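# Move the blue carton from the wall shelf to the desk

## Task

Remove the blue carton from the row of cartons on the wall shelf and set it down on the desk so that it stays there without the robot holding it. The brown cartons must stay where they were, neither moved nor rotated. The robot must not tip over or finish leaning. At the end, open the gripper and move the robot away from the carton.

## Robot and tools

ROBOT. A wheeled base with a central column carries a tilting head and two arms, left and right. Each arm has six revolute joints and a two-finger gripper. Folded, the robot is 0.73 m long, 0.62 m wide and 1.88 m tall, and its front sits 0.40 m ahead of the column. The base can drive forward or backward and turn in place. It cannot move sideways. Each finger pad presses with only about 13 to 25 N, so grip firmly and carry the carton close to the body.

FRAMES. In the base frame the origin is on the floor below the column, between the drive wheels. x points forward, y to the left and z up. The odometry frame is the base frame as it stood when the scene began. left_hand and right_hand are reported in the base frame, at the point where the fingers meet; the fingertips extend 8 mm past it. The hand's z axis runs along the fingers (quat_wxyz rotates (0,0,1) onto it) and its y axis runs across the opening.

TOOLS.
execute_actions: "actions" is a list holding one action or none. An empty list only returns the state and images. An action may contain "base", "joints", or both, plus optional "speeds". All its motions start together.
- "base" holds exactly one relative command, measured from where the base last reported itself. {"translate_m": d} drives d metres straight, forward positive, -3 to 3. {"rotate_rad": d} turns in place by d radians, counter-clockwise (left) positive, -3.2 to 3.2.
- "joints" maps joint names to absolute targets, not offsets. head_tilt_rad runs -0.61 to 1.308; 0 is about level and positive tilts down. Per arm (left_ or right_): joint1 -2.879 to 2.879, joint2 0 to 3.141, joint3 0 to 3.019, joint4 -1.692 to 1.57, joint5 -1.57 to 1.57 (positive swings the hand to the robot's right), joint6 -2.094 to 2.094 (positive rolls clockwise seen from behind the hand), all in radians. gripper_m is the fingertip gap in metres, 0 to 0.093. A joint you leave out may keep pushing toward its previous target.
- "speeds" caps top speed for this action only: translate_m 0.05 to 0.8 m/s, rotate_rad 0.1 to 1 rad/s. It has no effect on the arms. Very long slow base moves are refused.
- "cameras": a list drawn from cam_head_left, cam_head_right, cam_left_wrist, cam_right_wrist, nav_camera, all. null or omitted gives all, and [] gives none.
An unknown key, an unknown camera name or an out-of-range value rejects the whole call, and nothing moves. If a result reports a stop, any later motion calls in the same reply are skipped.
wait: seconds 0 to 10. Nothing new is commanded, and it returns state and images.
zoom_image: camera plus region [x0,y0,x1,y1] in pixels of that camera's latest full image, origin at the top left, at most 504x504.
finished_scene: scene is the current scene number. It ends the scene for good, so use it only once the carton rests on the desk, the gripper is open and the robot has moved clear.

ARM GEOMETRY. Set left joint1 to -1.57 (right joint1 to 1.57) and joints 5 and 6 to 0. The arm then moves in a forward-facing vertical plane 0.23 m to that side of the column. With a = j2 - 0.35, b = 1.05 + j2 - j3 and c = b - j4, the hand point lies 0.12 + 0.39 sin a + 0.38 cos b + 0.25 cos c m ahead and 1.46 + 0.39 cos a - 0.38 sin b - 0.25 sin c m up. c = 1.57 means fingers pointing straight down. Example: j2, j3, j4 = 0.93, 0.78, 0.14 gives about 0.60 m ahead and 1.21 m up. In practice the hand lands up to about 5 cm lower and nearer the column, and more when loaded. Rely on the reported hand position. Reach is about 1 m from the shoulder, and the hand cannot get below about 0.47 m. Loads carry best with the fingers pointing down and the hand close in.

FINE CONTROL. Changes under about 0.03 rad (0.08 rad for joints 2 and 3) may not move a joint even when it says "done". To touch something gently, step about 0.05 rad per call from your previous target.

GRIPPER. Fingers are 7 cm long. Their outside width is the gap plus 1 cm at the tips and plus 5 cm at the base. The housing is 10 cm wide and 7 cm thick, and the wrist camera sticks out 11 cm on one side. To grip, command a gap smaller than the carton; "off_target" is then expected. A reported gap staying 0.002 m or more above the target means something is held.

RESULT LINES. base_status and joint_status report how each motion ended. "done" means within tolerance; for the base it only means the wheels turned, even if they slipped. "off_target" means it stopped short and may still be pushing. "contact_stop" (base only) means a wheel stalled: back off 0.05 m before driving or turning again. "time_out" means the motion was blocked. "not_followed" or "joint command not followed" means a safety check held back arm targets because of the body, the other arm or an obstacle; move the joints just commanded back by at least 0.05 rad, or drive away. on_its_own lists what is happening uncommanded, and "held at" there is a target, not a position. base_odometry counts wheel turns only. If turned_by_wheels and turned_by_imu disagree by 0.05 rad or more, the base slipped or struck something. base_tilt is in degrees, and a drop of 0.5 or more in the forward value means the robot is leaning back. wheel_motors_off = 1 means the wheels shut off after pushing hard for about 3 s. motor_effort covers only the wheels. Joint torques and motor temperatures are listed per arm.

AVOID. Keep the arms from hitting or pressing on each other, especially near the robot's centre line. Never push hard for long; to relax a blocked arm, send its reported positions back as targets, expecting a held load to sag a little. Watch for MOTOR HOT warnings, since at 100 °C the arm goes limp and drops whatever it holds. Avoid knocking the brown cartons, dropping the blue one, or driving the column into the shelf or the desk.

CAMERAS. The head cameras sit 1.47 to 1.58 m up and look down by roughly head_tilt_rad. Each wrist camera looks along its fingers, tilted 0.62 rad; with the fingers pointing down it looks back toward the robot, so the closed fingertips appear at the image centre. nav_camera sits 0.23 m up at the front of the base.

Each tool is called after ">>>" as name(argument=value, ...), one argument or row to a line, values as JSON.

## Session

>>> execute_actions(
  actions=[],
)

Scene clock: 0.00 s.
Joint torques (N m, as the arm reports them, + toward a larger angle): no reading
Motor temperatures (°C, as the motors report them): left_arm=[31 38 34 33 33 32] | right_arm=[33 34 35 31 35 33]
base_odometry: x=+0.000 y=+0.000 heading=+0.000 (m, m, rad; odometry frame)
turned_by_wheels: +0.000 (rad since the last result)
turned_by_imu: +0.000 (rad since the last result)
base_tilt: forward=+0.4 right=+0.4 (deg)
base_status: not commanded
joint_positions: head_tilt_rad=+0.858 left_joint1_rad=-1.579 left_joint2_rad=+0.914 left_joint3_rad=+0.388 left_joint4_rad=-0.973 left_joint5_rad=+0.010 left_joint6_rad=+0.008 left_gripper_m=+0.095 right_joint1_rad=+1.600 right_joint2_rad=+0.888 right_joint3_rad=+0.432 right_joint4_rad=-0.968 right_joint5_rad=-0.027 right_joint6_rad=+0.099 right_gripper_m=+0.094
joint_status: not commanded
wheel_motors_off: 0
motor_effort: left_wheel=+4 right_wheel=+3 (%)
left_hand: x=+0.1267 y=+0.2213 z=+1.2608 quat_wxyz=(+0.468, -0.005, -0.884, +0.008) (m; base frame)
right_hand: x=+0.1551 y=-0.2146 z=+1.2525 quat_wxyz=(+0.436, -0.038, -0.899, +0.001) (m; base frame)
pictures: cam_head_left, cam_head_right, cam_left_wrist, cam_right_wrist, nav_camera
Images, in order (width x height): cam_head_left 504x504, cam_head_right 504x504, cam_left_wrist 504x504, cam_right_wrist 504x504, nav_camera 504x504.

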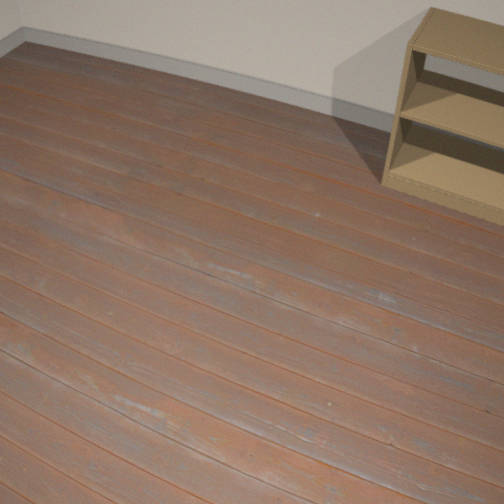

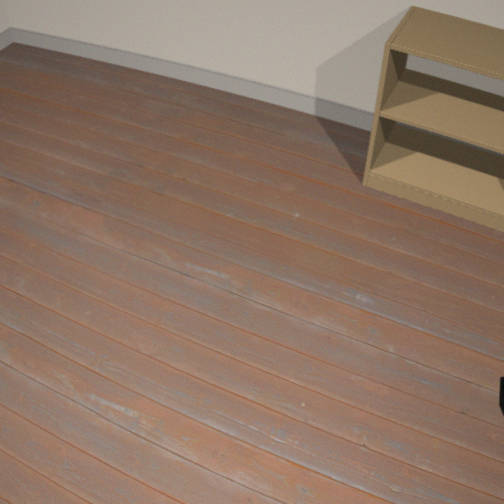

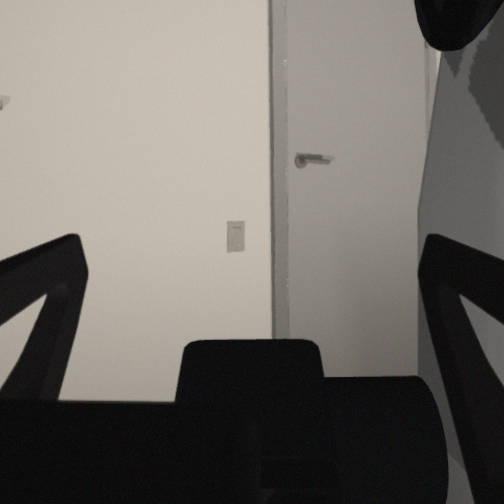

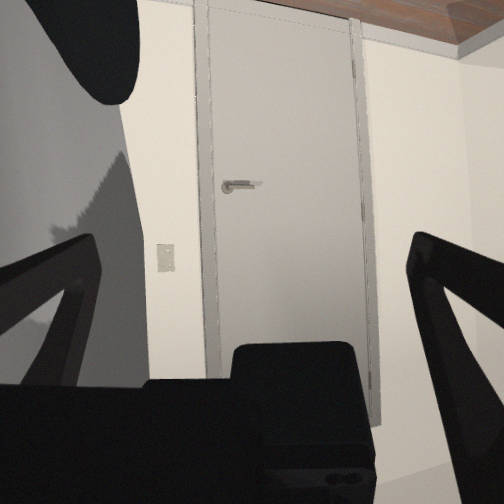

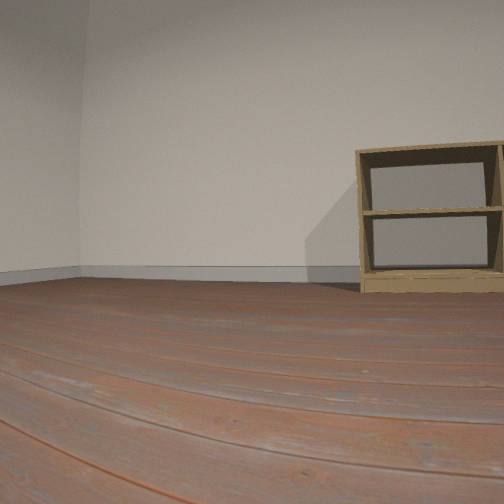

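>>> execute_actions(
  actions=[
    {"base": {"rotate_rad": 1.08}, "joints": {"head_tilt_rad": 0.27}},
  ],
)

Scene clock: 19.27 s.
Joint torques (N m, as the arm reports them, + toward a larger angle): left_arm=[-0.79 -6.78 -1.37 -1.33 -0.06  0.04] | right_arm=[ 0.02 -8.16 -0.37 -0.81 -0.14  0.  ]
Motor temperatures (°C, as the motors report them): left_arm=[31 38 34 33 33 32] | right_arm=[33 34 35 31 35 33]
base_odometry: x=+0.000 y=+0.000 heading=+1.078 (m, m, rad; odometry frame)
turned_by_wheels: +1.078 (rad since the last result)
turned_by_imu: +1.076 (rad since the last result)
base_tilt: forward=+0.5 right=+0.4 (deg)
base_status: done
joint_positions: head_tilt_rad=+0.289 left_joint1_rad=-1.579 left_joint2_rad=+0.914 left_joint3_rad=+0.388 left_joint4_rad=-0.973 left_joint5_rad=+0.010 left_joint6_rad=+0.008 left_gripper_m=+0.095 right_joint1_rad=+1.600 right_joint2_rad=+0.888 right_joint3_rad=+0.432 right_joint4_rad=-0.968 right_joint5_rad=-0.027 right_joint6_rad=+0.099 right_gripper_m=+0.094
joint_status: all done
wheel_motors_off: 0
motor_effort: left_wheel=-9(41) right_wheel=+7(40) (%)
left_hand: x=+0.1265 y=+0.2213 z=+1.2609 quat_wxyz=(+0.468, -0.005, -0.884, +0.008) (m; base frame)
right_hand: x=+0.1551 y=-0.2146 z=+1.2525 quat_wxyz=(+0.436, -0.038, -0.899, +0.001) (m; base frame)
pictures: cam_head_left, cam_head_right, cam_left_wrist, cam_right_wrist, nav_camera
Images, in order (width x height): cam_head_left 504x504, cam_head_right 504x504, cam_left_wrist 504x504, cam_right_wrist 504x504, nav_camera 504x504.

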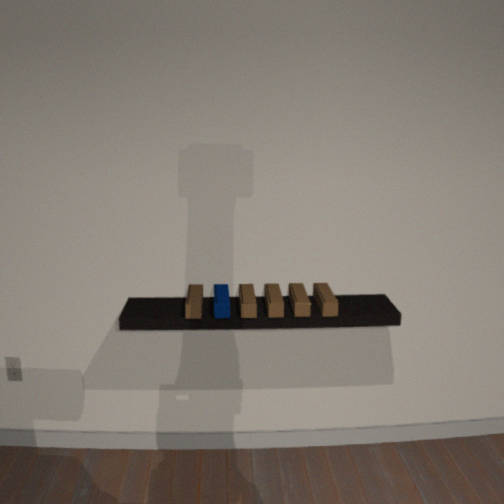

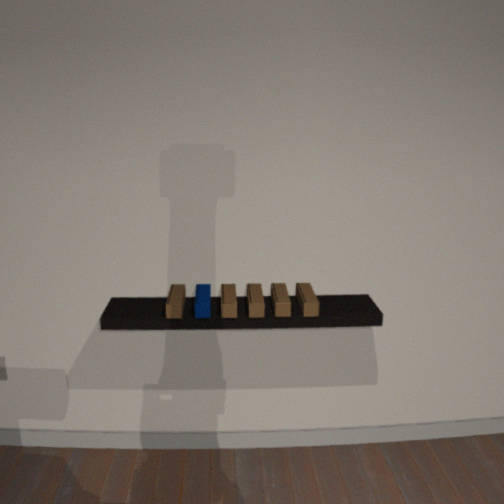

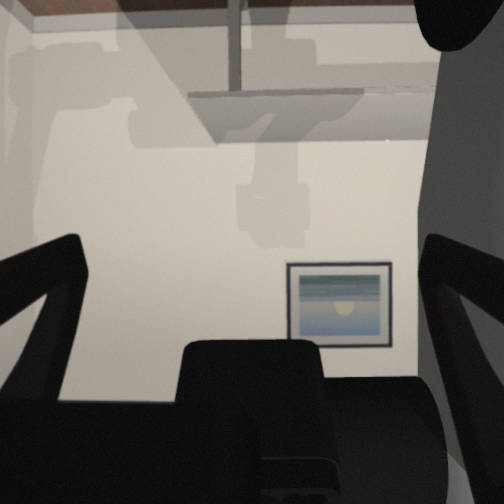

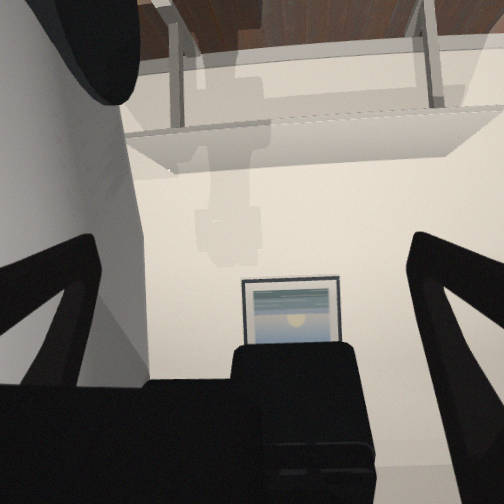

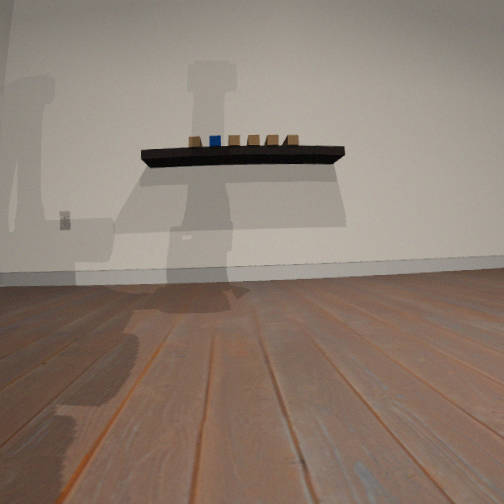

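>>> zoom_image(
  camera="cam_head_left",
  region=[170, 270, 350, 340],
)

>>> zoom_image(
  camera="cam_head_right",
  region=[150, 270, 330, 340],
)

>>> zoom_image(
  camera="nav_camera",
  region=[130, 120, 360, 300],
)

Region (170, 270, 350, 340) of cam_head_left's 504x504 image, scaled by 2.800, with more detail than that image has.

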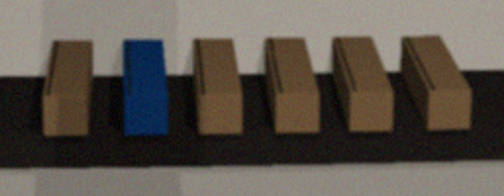

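Region (150, 270, 330, 340) of cam_head_right's 504x504 image, scaled by 2.800, with more detail than that image has.

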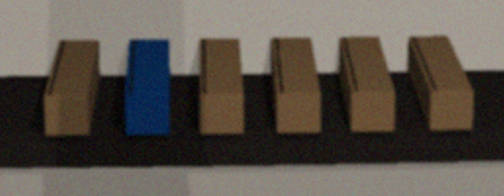

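Region (130, 120, 360, 300) of nav_camera's 504x504 image, scaled by 2.191, with more detail than that image has; it fills the top 394 rows of this view, and the rest is white.

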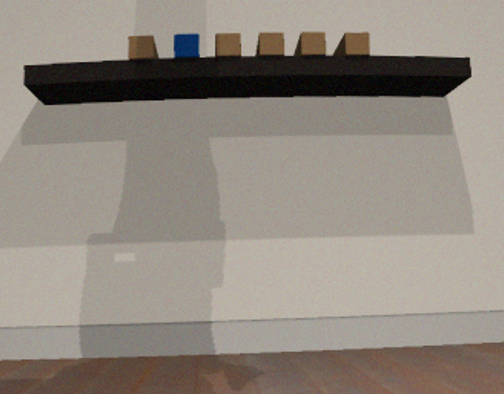

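>>> execute_actions(
  actions=[
    {"base": {"rotate_rad": -0.057}},
  ],
  cameras=[],
)

>>> execute_actions(
  actions=[
    {"base": {"translate_m": 1.55}, "joints": {"head_tilt_rad": 0.85, "left_joint1_rad": -1.57, "left_joint2_rad": 1.7, "left_joint3_rad": 1.22, "left_joint4_rad": 0.115, "left_joint5_rad": 0, "left_joint6_rad": -0.105, "left_gripper_m": 0.08}},
  ],
  cameras=["cam_head_left", "cam_head_right", "cam_left_wrist", "nav_camera"],
)

Scene clock: 93.20 s.
Joint torques (N m, as the arm reports them, + toward a larger angle): left_arm=[-0.64 -7.15 -1.44 -1.43 -0.12  0.02] | right_arm=[ 0.02 -8.2  -0.29 -0.79 -0.13  0.01]
Motor temperatures (°C, as the motors report them): left_arm=[31 38 34 33 33 32] | right_arm=[33 34 35 31 35 33]
base_odometry: x=+0.000 y=+0.000 heading=+1.022 (m, m, rad; odometry frame)
turned_by_wheels: -0.056 (rad since the last result)
turned_by_imu: -0.056 (rad since the last result)
base_tilt: forward=+0.4 right=+0.4 (deg)
base_status: done
joint_positions: head_tilt_rad=+0.289 left_joint1_rad=-1.579 left_joint2_rad=+0.914 left_joint3_rad=+0.388 left_joint4_rad=-0.973 left_joint5_rad=+0.010 left_joint6_rad=+0.008 left_gripper_m=+0.095 right_joint1_rad=+1.600 right_joint2_rad=+0.888 right_joint3_rad=+0.432 right_joint4_rad=-0.968 right_joint5_rad=-0.027 right_joint6_rad=+0.099 right_gripper_m=+0.094
joint_status: not commanded
wheel_motors_off: 0
motor_effort: left_wheel=+3(13) right_wheel=-4(13) (%)
left_hand: x=+0.1267 y=+0.2213 z=+1.2608 quat_wxyz=(+0.468, -0.005, -0.884, +0.008) (m; base frame)
right_hand: x=+0.1551 y=-0.2146 z=+1.2525 quat_wxyz=(+0.436, -0.038, -0.899, +0.001) (m; base frame)
pictures: none
No camera images: the call's "cameras" was empty. Leave "cameras" out to get every camera's image.

Scene clock: 97.10 s.
Joint torques (N m, as the arm reports them, + toward a larger angle): left_arm=[ -1.02 -18.28   1.01   1.48  -0.21  -0.02] | right_arm=[ 0.01 -8.29 -0.42 -0.8  -0.14  0.  ]
Motor temperatures (°C, as the motors report them): left_arm=[31 38 34 33 33 32] | right_arm=[33 34 35 31 35 33]
base_odometry: x=+0.808 y=+1.323 heading=+1.023 (m, m, rad; odometry frame)
turned_by_wheels: +0.002 (rad since the last result)
turned_by_imu: +0.004 (rad since the last result)
base_tilt: forward=+0.4 right=+0.4 (deg)
base_status: done
joint_positions: head_tilt_rad=+0.852 left_joint1_rad=-1.576 left_joint2_rad=+1.695 left_joint3_rad=+1.220 left_joint4_rad=+0.106 left_joint5_rad=+0.003 left_joint6_rad=-0.096 left_gripper_m=+0.080 right_joint1_rad=+1.600 right_joint2_rad=+0.888 right_joint3_rad=+0.432 right_joint4_rad=-0.968 right_joint5_rad=-0.027 right_joint6_rad=+0.099 right_gripper_m=+0.094
joint_status: all done
wheel_motors_off: 0
motor_effort: left_wheel=+2(64) right_wheel=-1(44) (%)
left_hand: x=+0.5556 y=+0.2203 z=+0.9163 quat_wxyz=(-0.077, +0.047, -0.996, +0.007) (m; base frame)
right_hand: x=+0.1555 y=-0.2146 z=+1.2524 quat_wxyz=(+0.436, -0.038, -0.899, +0.001) (m; base frame)
pictures: cam_head_left, cam_head_right, cam_left_wrist, nav_camera
Images, in order (width x height): cam_head_left 504x504, cam_head_right 504x504, cam_left_wrist 504x504, nav_camera 504x504.

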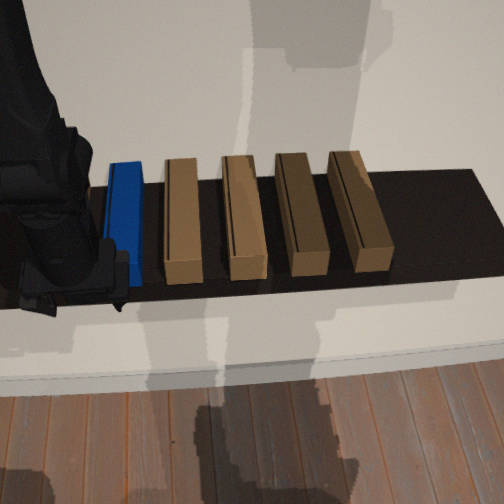

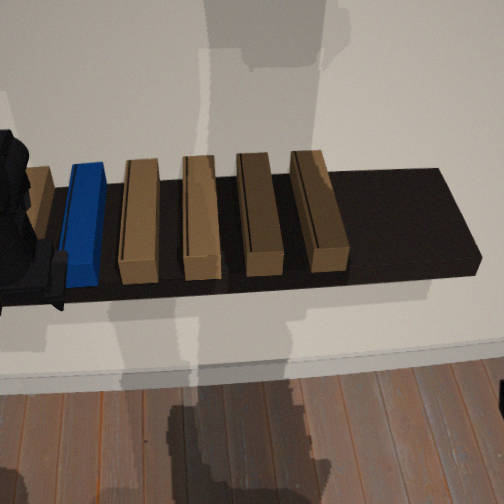

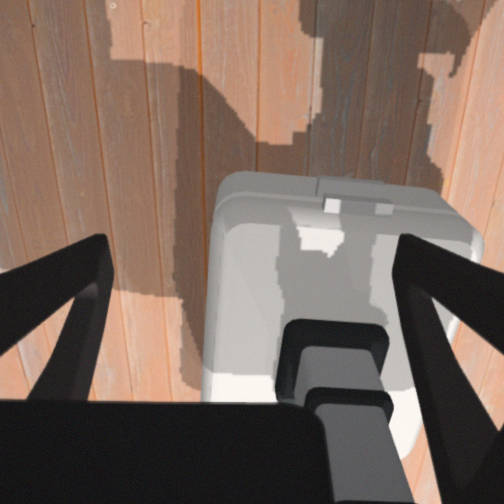

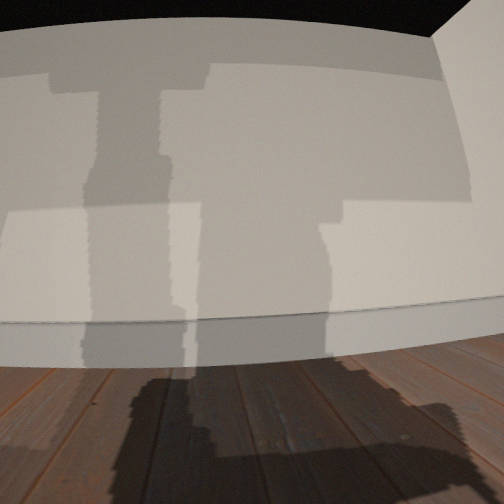

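>>> zoom_image(
  camera="cam_head_left",
  region=[0, 130, 280, 330],
)

>>> zoom_image(
  camera="cam_head_right",
  region=[0, 130, 280, 330],
)

Region (0, 130, 280, 330) of cam_head_left's 504x504 image, scaled by 1.800, with more detail than that image has; it fills the top 360 rows of this view, and the rest is white.

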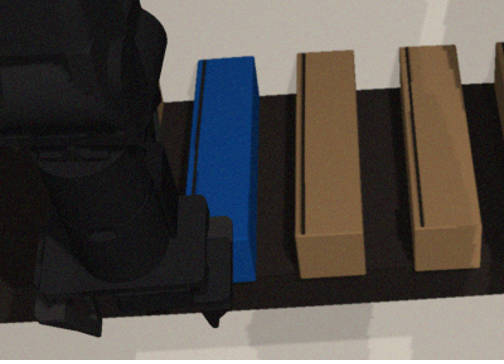

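Region (0, 130, 280, 330) of cam_head_right's 504x504 image, scaled by 1.800, with more detail than that image has; it fills the top 360 rows of this view, and the rest is white.

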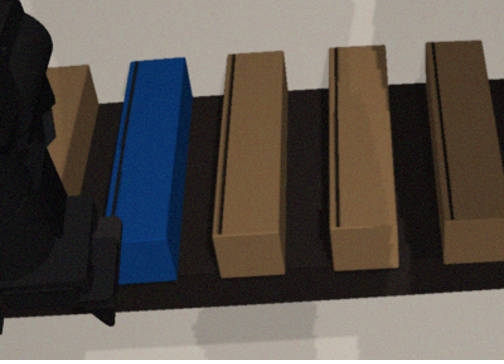

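>>> execute_actions(
  actions=[
    {"base": {"rotate_rad": 0.018}, "joints": {"head_tilt_rad": 1.0}},
  ],
  cameras=[],
)

>>> execute_actions(
  actions=[
    {"base": {"translate_m": 0.29}, "speeds": {"translate_m": 0.4}, "joints": {"left_joint2_rad": 1.815, "left_joint3_rad": 1.31, "left_joint4_rad": 0.13}},
  ],
  cameras=["cam_head_left", "cam_head_right", "cam_left_wrist"],
)

Scene clock: 143.70 s.
Joint torques (N m, as the arm reports them, + toward a larger angle): left_arm=[ -1.32 -18.24   1.2    1.55  -0.2   -0.05] | right_arm=[ 0.01 -8.21 -0.37 -0.8  -0.13  0.01]
Motor temperatures (°C, as the motors report them): left_arm=[31 40 34 33 33 32] | right_arm=[33 34 35 31 35 33]
base_odometry: x=+0.808 y=+1.323 heading=+1.040 (m, m, rad; odometry frame)
turned_by_wheels: +0.016 (rad since the last result)
turned_by_imu: +0.017 (rad since the last result)
base_tilt: forward=+0.4 right=+0.4 (deg)
base_status: done
joint_positions: head_tilt_rad=+1.000 left_joint1_rad=-1.568 left_joint2_rad=+1.695 left_joint3_rad=+1.219 left_joint4_rad=+0.106 left_joint5_rad=+0.002 left_joint6_rad=-0.096 left_gripper_m=+0.080 right_joint1_rad=+1.600 right_joint2_rad=+0.888 right_joint3_rad=+0.432 right_joint4_rad=-0.968 right_joint5_rad=-0.027 right_joint6_rad=+0.099 right_gripper_m=+0.094
joint_status: all done
wheel_motors_off: 0
motor_effort: left_wheel=+1(39) right_wheel=+0(37) (%)
left_hand: x=+0.5549 y=+0.2263 z=+0.9162 quat_wxyz=(-0.077, +0.049, -0.996, +0.003) (m; base frame)
right_hand: x=+0.1555 y=-0.2146 z=+1.2524 quat_wxyz=(+0.436, -0.038, -0.899, +0.001) (m; base frame)
pictures: none
No camera images: the call's "cameras" was empty. Leave "cameras" out to get every camera's image.

Scene clock: 145.73 s.
Joint torques (N m, as the arm reports them, + toward a larger angle): left_arm=[ -1.52 -18.15   0.42   1.49  -0.17  -0.07] | right_arm=[ 0.01 -8.07 -0.37 -0.75 -0.14  0.  ]
Motor temperatures (°C, as the motors report them): left_arm=[31 40 34 33 33 32] | right_arm=[33 34 35 31 35 33]
base_odometry: x=+0.955 y=+1.573 heading=+1.041 (m, m, rad; odometry frame)
turned_by_wheels: +0.002 (rad since the last result)
turned_by_imu: +0.002 (rad since the last result)
base_tilt: forward=+0.4 right=+0.4 (deg)
base_status: done
joint_positions: head_tilt_rad=+1.001 left_joint1_rad=-1.568 left_joint2_rad=+1.810 left_joint3_rad=+1.312 left_joint4_rad=+0.121 left_joint5_rad=+0.002 left_joint6_rad=-0.096 left_gripper_m=+0.080 right_joint1_rad=+1.600 right_joint2_rad=+0.888 right_joint3_rad=+0.432 right_joint4_rad=-0.968 right_joint5_rad=-0.027 right_joint6_rad=+0.099 right_gripper_m=+0.094
joint_status: all done
wheel_motors_off: 0
motor_effort: left_wheel=+2(56) right_wheel=-2(39) (%)
left_hand: x=+0.5520 y=+0.2264 z=+0.8723 quat_wxyz=(-0.073, +0.049, -0.996, +0.003) (m; base frame)
right_hand: x=+0.1551 y=-0.2146 z=+1.2525 quat_wxyz=(+0.436, -0.038, -0.899, +0.001) (m; base frame)
pictures: cam_head_left, cam_head_right, cam_left_wrist
Images, in order (width x height): cam_head_left 504x504, cam_head_right 504x504, cam_left_wrist 504x504.

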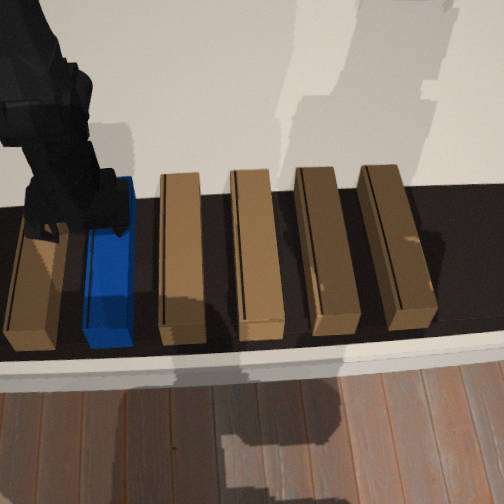

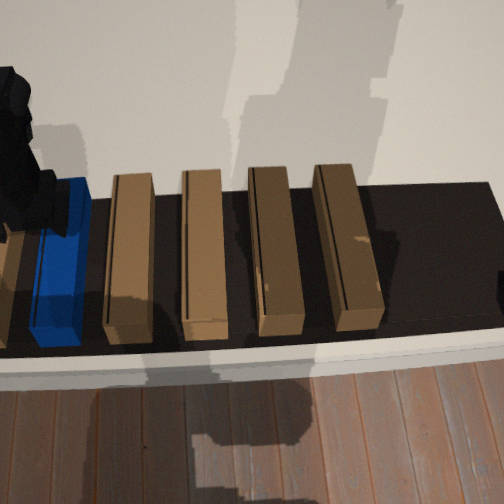

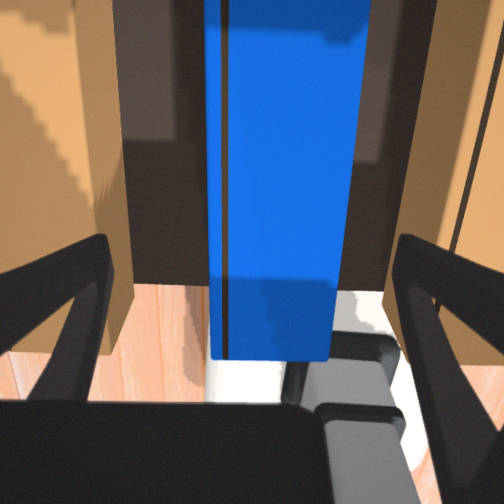

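>>> execute_actions(
  actions=[
    {"base": {"translate_m": 0.038}, "speeds": {"translate_m": 0.15}, "joints": {"left_joint6_rad": -0.065}},
  ],
  cameras=[],
)

>>> execute_actions(
  actions=[
    {"base": {"rotate_rad": -0.01}, "joints": {"left_joint2_rad": 1.917, "left_joint3_rad": 1.408}},
  ],
  cameras=["cam_head_left", "cam_left_wrist"],
)

Scene clock: 179.53 s.
Joint torques (N m, as the arm reports them, + toward a larger angle): left_arm=[ -0.95 -18.95   0.55   1.42  -0.18   0.13] | right_arm=[-0.01 -8.12 -0.38 -0.81 -0.14  0.01]
Motor temperatures (°C, as the motors report them): left_arm=[31 41 34 33 33 32] | right_arm=[33 34 35 31 35 33]
base_odometry: x=+0.974 y=+1.606 heading=+1.042 (m, m, rad; odometry frame)
turned_by_wheels: +0.001 (rad since the last result)
turned_by_imu: +0.001 (rad since the last result)
base_tilt: forward=+0.4 right=+0.4 (deg)
base_status: done
joint_positions: head_tilt_rad=+1.001 left_joint1_rad=-1.568 left_joint2_rad=+1.810 left_joint3_rad=+1.311 left_joint4_rad=+0.121 left_joint5_rad=+0.002 left_joint6_rad=-0.070 left_gripper_m=+0.080 right_joint1_rad=+1.600 right_joint2_rad=+0.888 right_joint3_rad=+0.433 right_joint4_rad=-0.968 right_joint5_rad=-0.027 right_joint6_rad=+0.099 right_gripper_m=+0.094
joint_status: all done
wheel_motors_off: 0
motor_effort: left_wheel=+0(36) right_wheel=-1(37) (%)
left_hand: x=+0.5519 y=+0.2264 z=+0.8723 quat_wxyz=(-0.073, +0.035, -0.997, +0.002) (m; base frame)
right_hand: x=+0.1562 y=-0.2146 z=+1.2522 quat_wxyz=(+0.435, -0.038, -0.899, +0.001) (m; base frame)
pictures: none
No camera images: the call's "cameras" was empty. Leave "cameras" out to get every camera's image.

Scene clock: 180.33 s.
Joint torques (N m, as the arm reports them, + toward a larger angle): left_arm=[ -0.94 -17.21   0.98   1.46  -0.2    0.08] | right_arm=[ 0.07 -8.16 -0.42 -0.79 -0.13  0.01]
Motor temperatures (°C, as the motors report them): left_arm=[31 41 34 33 33 32] | right_arm=[33 34 35 31 35 33]
base_odometry: x=+0.974 y=+1.606 heading=+1.034 (m, m, rad; odometry frame)
turned_by_wheels: -0.008 (rad since the last result)
turned_by_imu: -0.008 (rad since the last result)
base_tilt: forward=+0.4 right=+0.4 (deg)
base_status: done
joint_positions: head_tilt_rad=+1.001 left_joint1_rad=-1.571 left_joint2_rad=+1.899 left_joint3_rad=+1.405 left_joint4_rad=+0.123 left_joint5_rad=+0.002 left_joint6_rad=-0.070 left_gripper_m=+0.080 right_joint1_rad=+1.600 right_joint2_rad=+0.888 right_joint3_rad=+0.432 right_joint4_rad=-0.968 right_joint5_rad=-0.027 right_joint6_rad=+0.099 right_gripper_m=+0.094
joint_status: all done
wheel_motors_off: 0
motor_effort: left_wheel=+1(44) right_wheel=+0(44) (%)
left_hand: x=+0.5578 y=+0.2239 z=+0.8385 quat_wxyz=(-0.077, +0.035, -0.996, +0.004) (m; base frame)
right_hand: x=+0.1555 y=-0.2146 z=+1.2524 quat_wxyz=(+0.436, -0.038, -0.899, +0.001) (m; base frame)
pictures: cam_head_left, cam_left_wrist
Images, in order (width x height): cam_head_left 504x504, cam_left_wrist 504x504.

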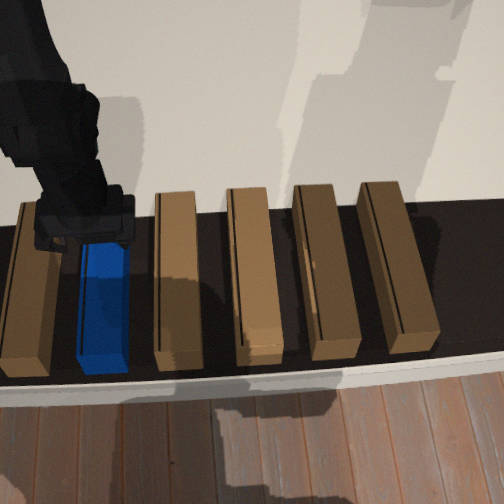

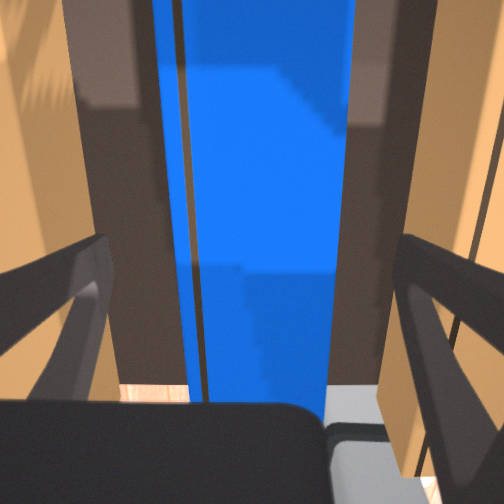

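>>> execute_actions(
  actions=[
    {"joints": {"left_joint2_rad": 2.01, "left_joint3_rad": 1.498}},
  ],
  cameras=["cam_left_wrist"],
)

Scene clock: 206.57 s.
Joint torques (N m, as the arm reports them, + toward a larger angle): left_arm=[ -0.99 -17.95   0.92   1.39  -0.21   0.07] | right_arm=[-0.02 -8.25 -0.42 -0.8  -0.13  0.01]
Motor temperatures (°C, as the motors report them): left_arm=[31 40 34 33 33 32] | right_arm=[33 34 35 31 35 33]
base_odometry: x=+0.974 y=+1.606 heading=+1.034 (m, m, rad; odometry frame)
turned_by_wheels: +0.000 (rad since the last result)
turned_by_imu: +0.001 (rad since the last result)
base_tilt: forward=+0.5 right=+0.4 (deg)
base_status: not commanded
joint_positions: head_tilt_rad=+1.001 left_joint1_rad=-1.571 left_joint2_rad=+1.995 left_joint3_rad=+1.495 left_joint4_rad=+0.123 left_joint5_rad=+0.002 left_joint6_rad=-0.070 left_gripper_m=+0.080 right_joint1_rad=+1.600 right_joint2_rad=+0.888 right_joint3_rad=+0.432 right_joint4_rad=-0.968 right_joint5_rad=-0.027 right_joint6_rad=+0.099 right_gripper_m=+0.094
joint_status: all done
wheel_motors_off: 0
motor_effort: left_wheel=+2(1) right_wheel=-2(2) (%)
left_hand: x=+0.5524 y=+0.2239 z=+0.8012 quat_wxyz=(-0.073, +0.035, -0.997, +0.004) (m; base frame)
right_hand: x=+0.1555 y=-0.2146 z=+1.2524 quat_wxyz=(+0.436, -0.038, -0.899, +0.001) (m; base frame)
pictures: cam_left_wrist
Images, in order (width x height): cam_left_wrist 504x504.

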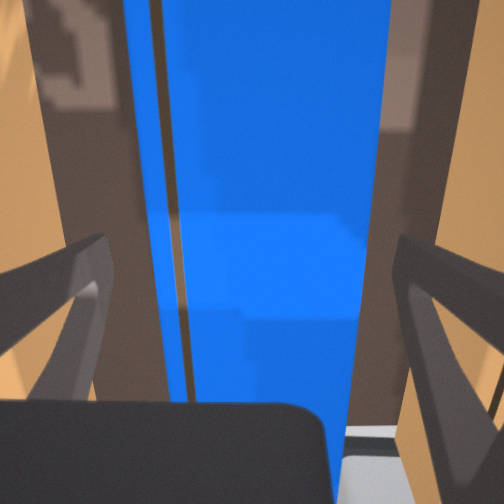

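>>> execute_actions(
  actions=[
    {"joints": {"left_joint2_rad": 2.088, "left_joint3_rad": 1.58}},
  ],
  cameras=["cam_head_left", "cam_left_wrist"],
)

Scene clock: 215.07 s.
Joint torques (N m, as the arm reports them, + toward a larger angle): left_arm=[ -0.79 -16.97   0.81   1.38  -0.15   0.13] | right_arm=[ 0.02 -8.34 -0.43 -0.79 -0.13  0.01]
Motor temperatures (°C, as the motors report them): left_arm=[31 40 34 33 33 32] | right_arm=[33 34 35 31 35 33]
base_odometry: x=+0.974 y=+1.606 heading=+1.034 (m, m, rad; odometry frame)
turned_by_wheels: +0.000 (rad since the last result)
turned_by_imu: +0.001 (rad since the last result)
base_tilt: forward=+0.4 right=+0.4 (deg)
base_status: not commanded
joint_positions: head_tilt_rad=+1.001 left_joint1_rad=-1.571 left_joint2_rad=+2.069 left_joint3_rad=+1.578 left_joint4_rad=+0.123 left_joint5_rad=+0.002 left_joint6_rad=-0.070 left_gripper_m=+0.080 right_joint1_rad=+1.600 right_joint2_rad=+0.888 right_joint3_rad=+0.432 right_joint4_rad=-0.968 right_joint5_rad=-0.027 right_joint6_rad=+0.099 right_gripper_m=+0.094
joint_status: all done
wheel_motors_off: 0
motor_effort: left_wheel=+0(3) right_wheel=-2(2) (%)
left_hand: x=+0.5551 y=+0.2239 z=+0.7734 quat_wxyz=(-0.078, +0.035, -0.996, +0.004) (m; base frame)
right_hand: x=+0.1555 y=-0.2146 z=+1.2524 quat_wxyz=(+0.436, -0.038, -0.899, +0.001) (m; base frame)
pictures: cam_head_left, cam_left_wrist
Images, in order (width x height): cam_head_left 504x504, cam_left_wrist 504x504.

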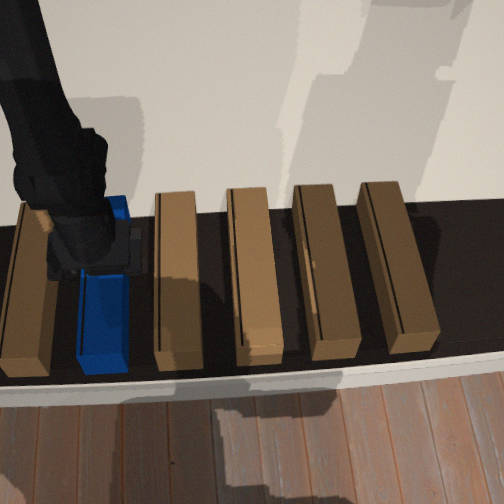

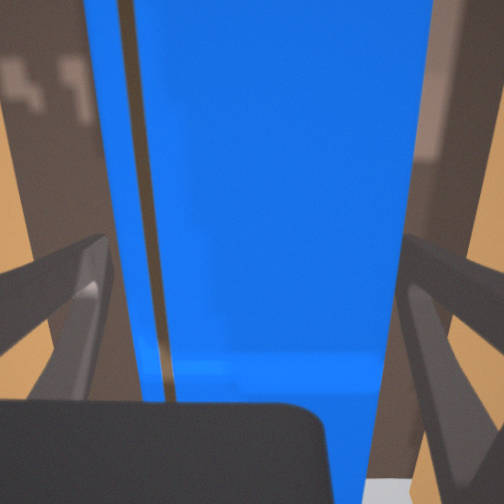

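>>> execute_actions(
  actions=[
    {"joints": {"left_gripper_m": 0.0}},
  ],
  cameras=["cam_left_wrist"],
)

>>> execute_actions(
  actions=[
    {"joints": {"left_joint2_rad": 1.99, "left_joint3_rad": 1.51}},
  ],
  cameras=["cam_head_left", "cam_left_wrist"],
)

Scene clock: 224.40 s.
Joint torques (N m, as the arm reports them, + toward a larger angle): left_arm=[ -1.2  -17.08   0.97   1.48  -0.19   0.08] | right_arm=[ 0.01 -8.12 -0.41 -0.77 -0.14  0.01]
Motor temperatures (°C, as the motors report them): left_arm=[31 40 34 33 33 32] | right_arm=[33 34 35 31 35 33]
base_odometry: x=+0.974 y=+1.606 heading=+1.034 (m, m, rad; odometry frame)
turned_by_wheels: +0.000 (rad since the last result)
turned_by_imu: +0.001 (rad since the last result)
base_tilt: forward=+0.4 right=+0.4 (deg)
base_status: not commanded
joint_positions: head_tilt_rad=+1.001 left_joint1_rad=-1.571 left_joint2_rad=+2.069 left_joint3_rad=+1.578 left_joint4_rad=+0.123 left_joint5_rad=+0.001 left_joint6_rad=-0.070 left_gripper_m=+0.061 right_joint1_rad=+1.600 right_joint2_rad=+0.888 right_joint3_rad=+0.432 right_joint4_rad=-0.968 right_joint5_rad=-0.027 right_joint6_rad=+0.099 right_gripper_m=+0.094
joint_status: left_gripper_m off_target (ended at +0.061, target +0.000)
wheel_motors_off: 0
motor_effort: left_wheel=+3(1) right_wheel=-3(2) (%)
left_hand: x=+0.5551 y=+0.2240 z=+0.7734 quat_wxyz=(-0.078, +0.035, -0.996, +0.003) (m; base frame)
right_hand: x=+0.1555 y=-0.2146 z=+1.2524 quat_wxyz=(+0.436, -0.038, -0.899, +0.001) (m; base frame)
pictures: cam_left_wrist
Images, in order (width x height): cam_left_wrist 504x504.

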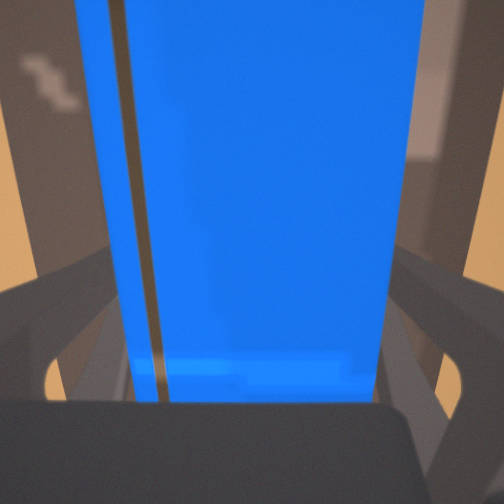

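Scene clock: 225.30 s.
Joint torques (N m, as the arm reports them, + toward a larger angle): left_arm=[ -0.84 -20.67   0.83   1.27  -0.23   0.07] | right_arm=[ 0.04 -8.21 -0.43 -0.79 -0.13  0.01]
Motor temperatures (°C, as the motors report them): left_arm=[31 41 34 33 33 32] | right_arm=[33 35 35 31 35 33]
base_odometry: x=+0.974 y=+1.606 heading=+1.034 (m, m, rad; odometry frame)
turned_by_wheels: +0.000 (rad since the last result)
turned_by_imu: +0.000 (rad since the last result)
base_tilt: forward=+0.4 right=+0.4 (deg)
base_status: not commanded
joint_positions: head_tilt_rad=+1.001 left_joint1_rad=-1.571 left_joint2_rad=+2.013 left_joint3_rad=+1.507 left_joint4_rad=+0.125 left_joint5_rad=+0.001 left_joint6_rad=-0.070 left_gripper_m=+0.061 right_joint1_rad=+1.600 right_joint2_rad=+0.888 right_joint3_rad=+0.432 right_joint4_rad=-0.968 right_joint5_rad=-0.027 right_joint6_rad=+0.099 right_gripper_m=+0.094
joint_status: all done
wheel_motors_off: 0
motor_effort: left_wheel=+2(4) right_wheel=-3(3) (%)
left_hand: x=+0.5479 y=+0.2240 z=+0.7938 quat_wxyz=(-0.071, +0.035, -0.997, +0.003) (m; base frame)
right_hand: x=+0.1555 y=-0.2146 z=+1.2524 quat_wxyz=(+0.436, -0.038, -0.899, +0.001) (m; base frame)
pictures: cam_head_left, cam_left_wrist
Images, in order (width x height): cam_head_left 504x504, cam_left_wrist 504x504.

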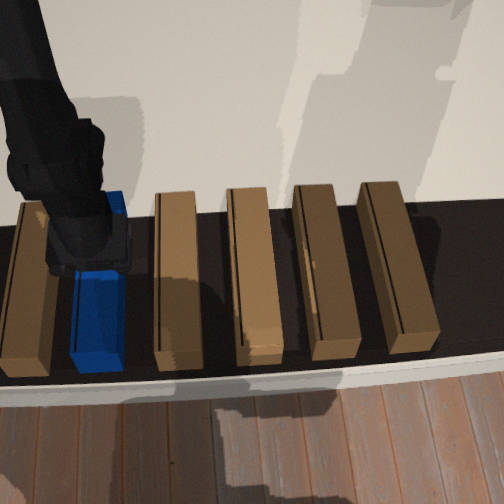

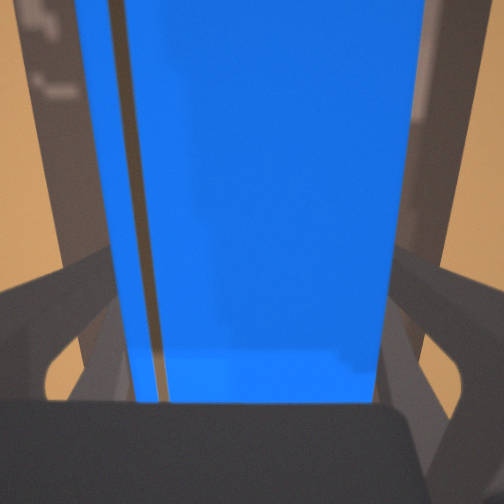

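>>> execute_actions(
  actions=[
    {"joints": {"left_joint2_rad": 1.88, "left_joint3_rad": 1.39}},
  ],
  cameras=[],
)

>>> execute_actions(
  actions=[
    {"joints": {"left_joint2_rad": 1.765, "left_joint3_rad": 1.275}},
  ],
  cameras=["cam_head_left", "cam_left_wrist", "cam_right_wrist"],
)

Scene clock: 238.83 s.
Joint torques (N m, as the arm reports them, + toward a larger angle): left_arm=[  0.03 -20.03   0.51   1.29  -0.1    0.08] | right_arm=[ 0.11 -8.05 -0.39 -0.79 -0.14  0.01]
Motor temperatures (°C, as the motors report them): left_arm=[31 41 34 33 33 32] | right_arm=[33 35 35 31 35 33]
base_odometry: x=+0.974 y=+1.606 heading=+1.034 (m, m, rad; odometry frame)
turned_by_wheels: +0.000 (rad since the last result)
turned_by_imu: +0.001 (rad since the last result)
base_tilt: forward=+0.5 right=+0.4 (deg)
base_status: not commanded
joint_positions: head_tilt_rad=+1.001 left_joint1_rad=-1.571 left_joint2_rad=+1.894 left_joint3_rad=+1.391 left_joint4_rad=+0.125 left_joint5_rad=+0.001 left_joint6_rad=-0.070 left_gripper_m=+0.061 right_joint1_rad=+1.600 right_joint2_rad=+0.888 right_joint3_rad=+0.432 right_joint4_rad=-0.968 right_joint5_rad=-0.027 right_joint6_rad=+0.099 right_gripper_m=+0.094
joint_status: all done
wheel_motors_off: 0
motor_effort: left_wheel=+1(3) right_wheel=-2(2) (%)
left_hand: x=+0.5519 y=+0.2240 z=+0.8398 quat_wxyz=(-0.073, +0.035, -0.997, +0.003) (m; base frame)
right_hand: x=+0.1555 y=-0.2146 z=+1.2524 quat_wxyz=(+0.436, -0.038, -0.899, +0.001) (m; base frame)
pictures: none
No camera images: the call's "cameras" was empty. Leave "cameras" out to get every camera's image.

Scene clock: 239.80 s.
Joint torques (N m, as the arm reports them, + toward a larger angle): left_arm=[ -0.63 -20.71   0.52   1.27  -0.16   0.07] | right_arm=[ 0.07 -8.16 -0.42 -0.79 -0.13  0.  ]
Motor temperatures (°C, as the motors report them): left_arm=[31 41 34 33 33 32] | right_arm=[33 35 35 31 35 33]
base_odometry: x=+0.974 y=+1.606 heading=+1.034 (m, m, rad; odometry frame)
turned_by_wheels: +0.000 (rad since the last result)
turned_by_imu: +0.000 (rad since the last result)
base_tilt: forward=+0.4 right=+0.4 (deg)
base_status: not commanded
joint_positions: head_tilt_rad=+1.001 left_joint1_rad=-1.571 left_joint2_rad=+1.781 left_joint3_rad=+1.276 left_joint4_rad=+0.125 left_joint5_rad=+0.001 left_joint6_rad=-0.070 left_gripper_m=+0.061 right_joint1_rad=+1.600 right_joint2_rad=+0.888 right_joint3_rad=+0.432 right_joint4_rad=-0.968 right_joint5_rad=-0.027 right_joint6_rad=+0.099 right_gripper_m=+0.094
joint_status: all done
wheel_motors_off: 0
motor_effort: left_wheel=+4(2) right_wheel=-2(2) (%)
left_hand: x=+0.5473 y=+0.2240 z=+0.8832 quat_wxyz=(-0.072, +0.035, -0.997, +0.003) (m; base frame)
right_hand: x=+0.1555 y=-0.2146 z=+1.2524 quat_wxyz=(+0.436, -0.038, -0.899, +0.001) (m; base frame)
pictures: cam_head_left, cam_left_wrist, cam_right_wrist
Images, in order (width x height): cam_head_left 504x504, cam_left_wrist 504x504, cam_right_wrist 504x504.

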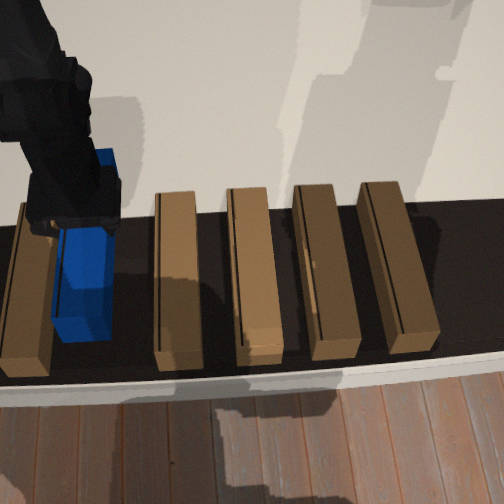

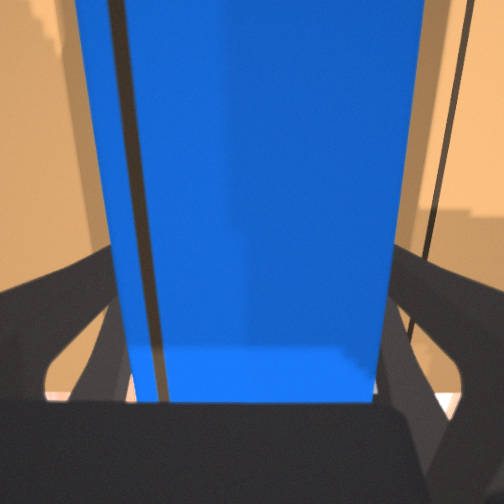

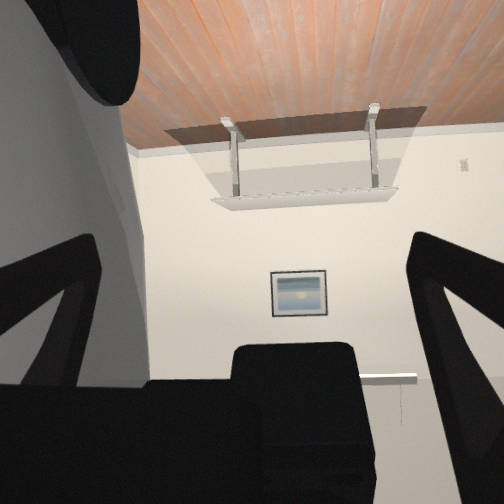

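>>> execute_actions(
  actions=[
    {"base": {"translate_m": -2.05}, "joints": {"head_tilt_rad": 0.3}},
  ],
  cameras=["cam_head_left", "cam_left_wrist", "cam_right_wrist"],
)

Scene clock: 288.40 s.
Joint torques (N m, as the arm reports them, + toward a larger angle): left_arm=[ -0.9  -20.08   0.97   1.3   -0.11   0.08] | right_arm=[ 0.03 -8.14 -0.38 -0.8  -0.14  0.01]
Motor temperatures (°C, as the motors report them): left_arm=[31 42 34 33 33 32] | right_arm=[33 35 35 31 35 33]
base_odometry: x=-0.074 y=-0.156 heading=+1.033 (m, m, rad; odometry frame)
turned_by_wheels: -0.001 (rad since the last result)
turned_by_imu: -0.002 (rad since the last result)
base_tilt: forward=+0.4 right=+0.4 (deg)
base_status: done
joint_positions: head_tilt_rad=+0.319 left_joint1_rad=-1.571 left_joint2_rad=+1.781 left_joint3_rad=+1.271 left_joint4_rad=+0.125 left_joint5_rad=+0.001 left_joint6_rad=-0.070 left_gripper_m=+0.061 right_joint1_rad=+1.600 right_joint2_rad=+0.888 right_joint3_rad=+0.431 right_joint4_rad=-0.968 right_joint5_rad=-0.027 right_joint6_rad=+0.099 right_gripper_m=+0.094
joint_status: all done
wheel_motors_off: 0
motor_effort: left_wheel=+1(52) right_wheel=+2(58) (%)
left_hand: x=+0.5444 y=+0.2240 z=+0.8830 quat_wxyz=(-0.069, +0.035, -0.997, +0.003) (m; base frame)
right_hand: x=+0.1547 y=-0.2146 z=+1.2526 quat_wxyz=(+0.436, -0.038, -0.899, +0.001) (m; base frame)
pictures: cam_head_left, cam_left_wrist, cam_right_wrist
Images, in order (width x height): cam_head_left 504x504, cam_left_wrist 504x504, cam_right_wrist 504x504.

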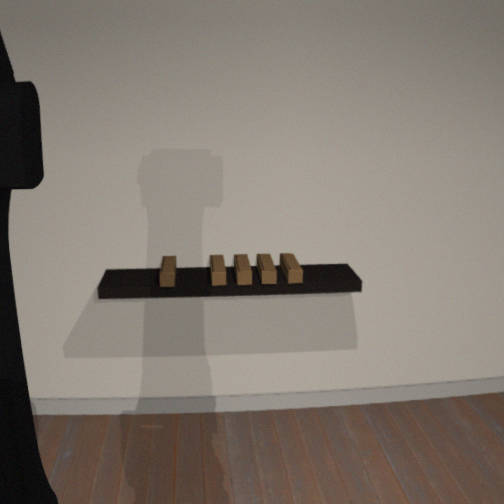

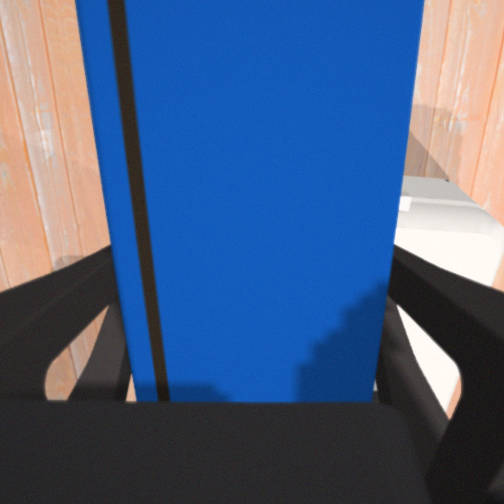

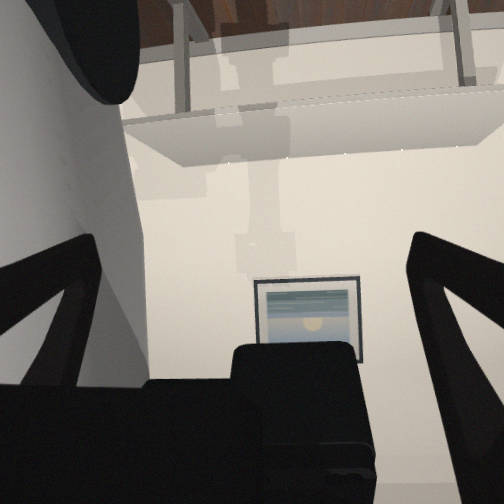

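>>> execute_actions(
  actions=[
    {"base": {"rotate_rad": -2.86}, "joints": {"head_tilt_rad": 0.7}},
  ],
  cameras=["cam_head_left", "cam_head_right", "cam_left_wrist", "nav_camera"],
)

Scene clock: 304.37 s.
Joint torques (N m, as the arm reports them, + toward a larger angle): left_arm=[ -0.33 -19.92   0.32   1.3   -0.12   0.07] | right_arm=[-0.01 -8.16 -0.33 -0.8  -0.13  0.01]
Motor temperatures (°C, as the motors report them): left_arm=[31 42 34 33 33 32] | right_arm=[33 35 35 31 35 33]
base_odometry: x=-0.074 y=-0.156 heading=-1.825 (m, m, rad; odometry frame)
turned_by_wheels: -2.858 (rad since the last result)
turned_by_imu: -2.850 (rad since the last result)
base_tilt: forward=+0.4 right=+0.4 (deg)
base_status: done
joint_positions: head_tilt_rad=+0.702 left_joint1_rad=-1.571 left_joint2_rad=+1.781 left_joint3_rad=+1.278 left_joint4_rad=+0.125 left_joint5_rad=+0.001 left_joint6_rad=-0.070 left_gripper_m=+0.061 right_joint1_rad=+1.600 right_joint2_rad=+0.888 right_joint3_rad=+0.431 right_joint4_rad=-0.968 right_joint5_rad=-0.027 right_joint6_rad=+0.099 right_gripper_m=+0.094
joint_status: all done
wheel_motors_off: 0
motor_effort: left_wheel=+8(57) right_wheel=-8(45) (%)
left_hand: x=+0.5485 y=+0.2243 z=+0.8833 quat_wxyz=(-0.073, +0.035, -0.997, +0.003) (m; base frame)
right_hand: x=+0.1547 y=-0.2146 z=+1.2526 quat_wxyz=(+0.436, -0.038, -0.899, +0.001) (m; base frame)
pictures: cam_head_left, cam_head_right, cam_left_wrist, nav_camera
Images, in order (width x height): cam_head_left 504x504, cam_head_right 504x504, cam_left_wrist 504x504, nav_camera 504x504.

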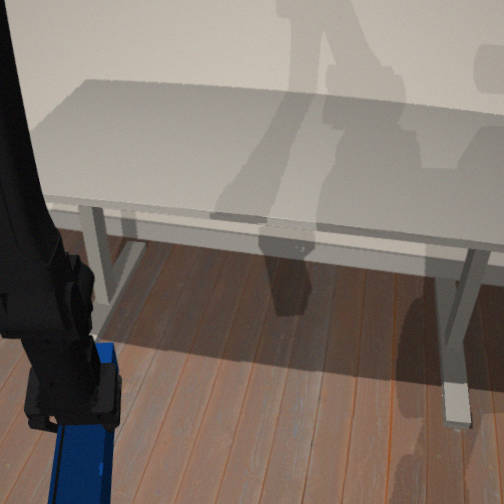

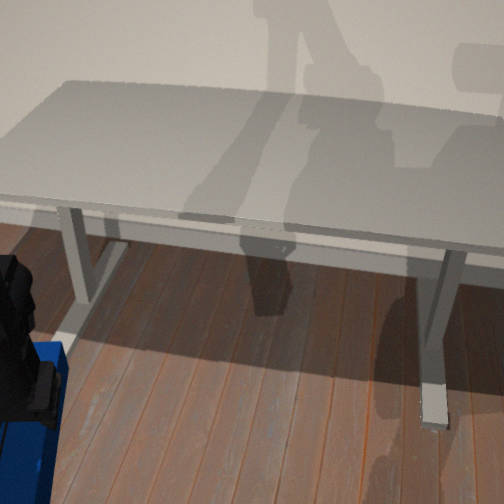

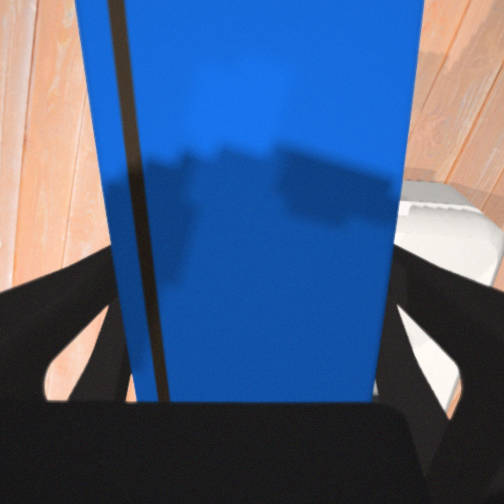

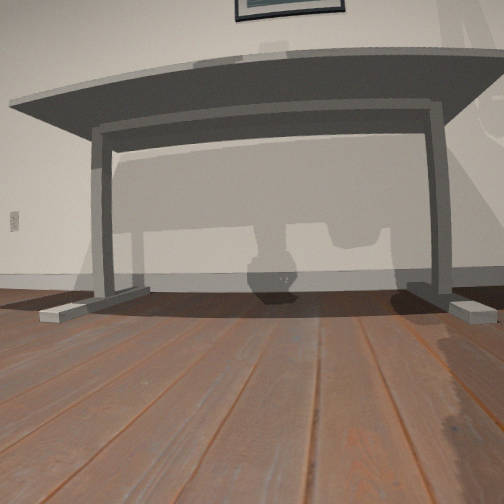

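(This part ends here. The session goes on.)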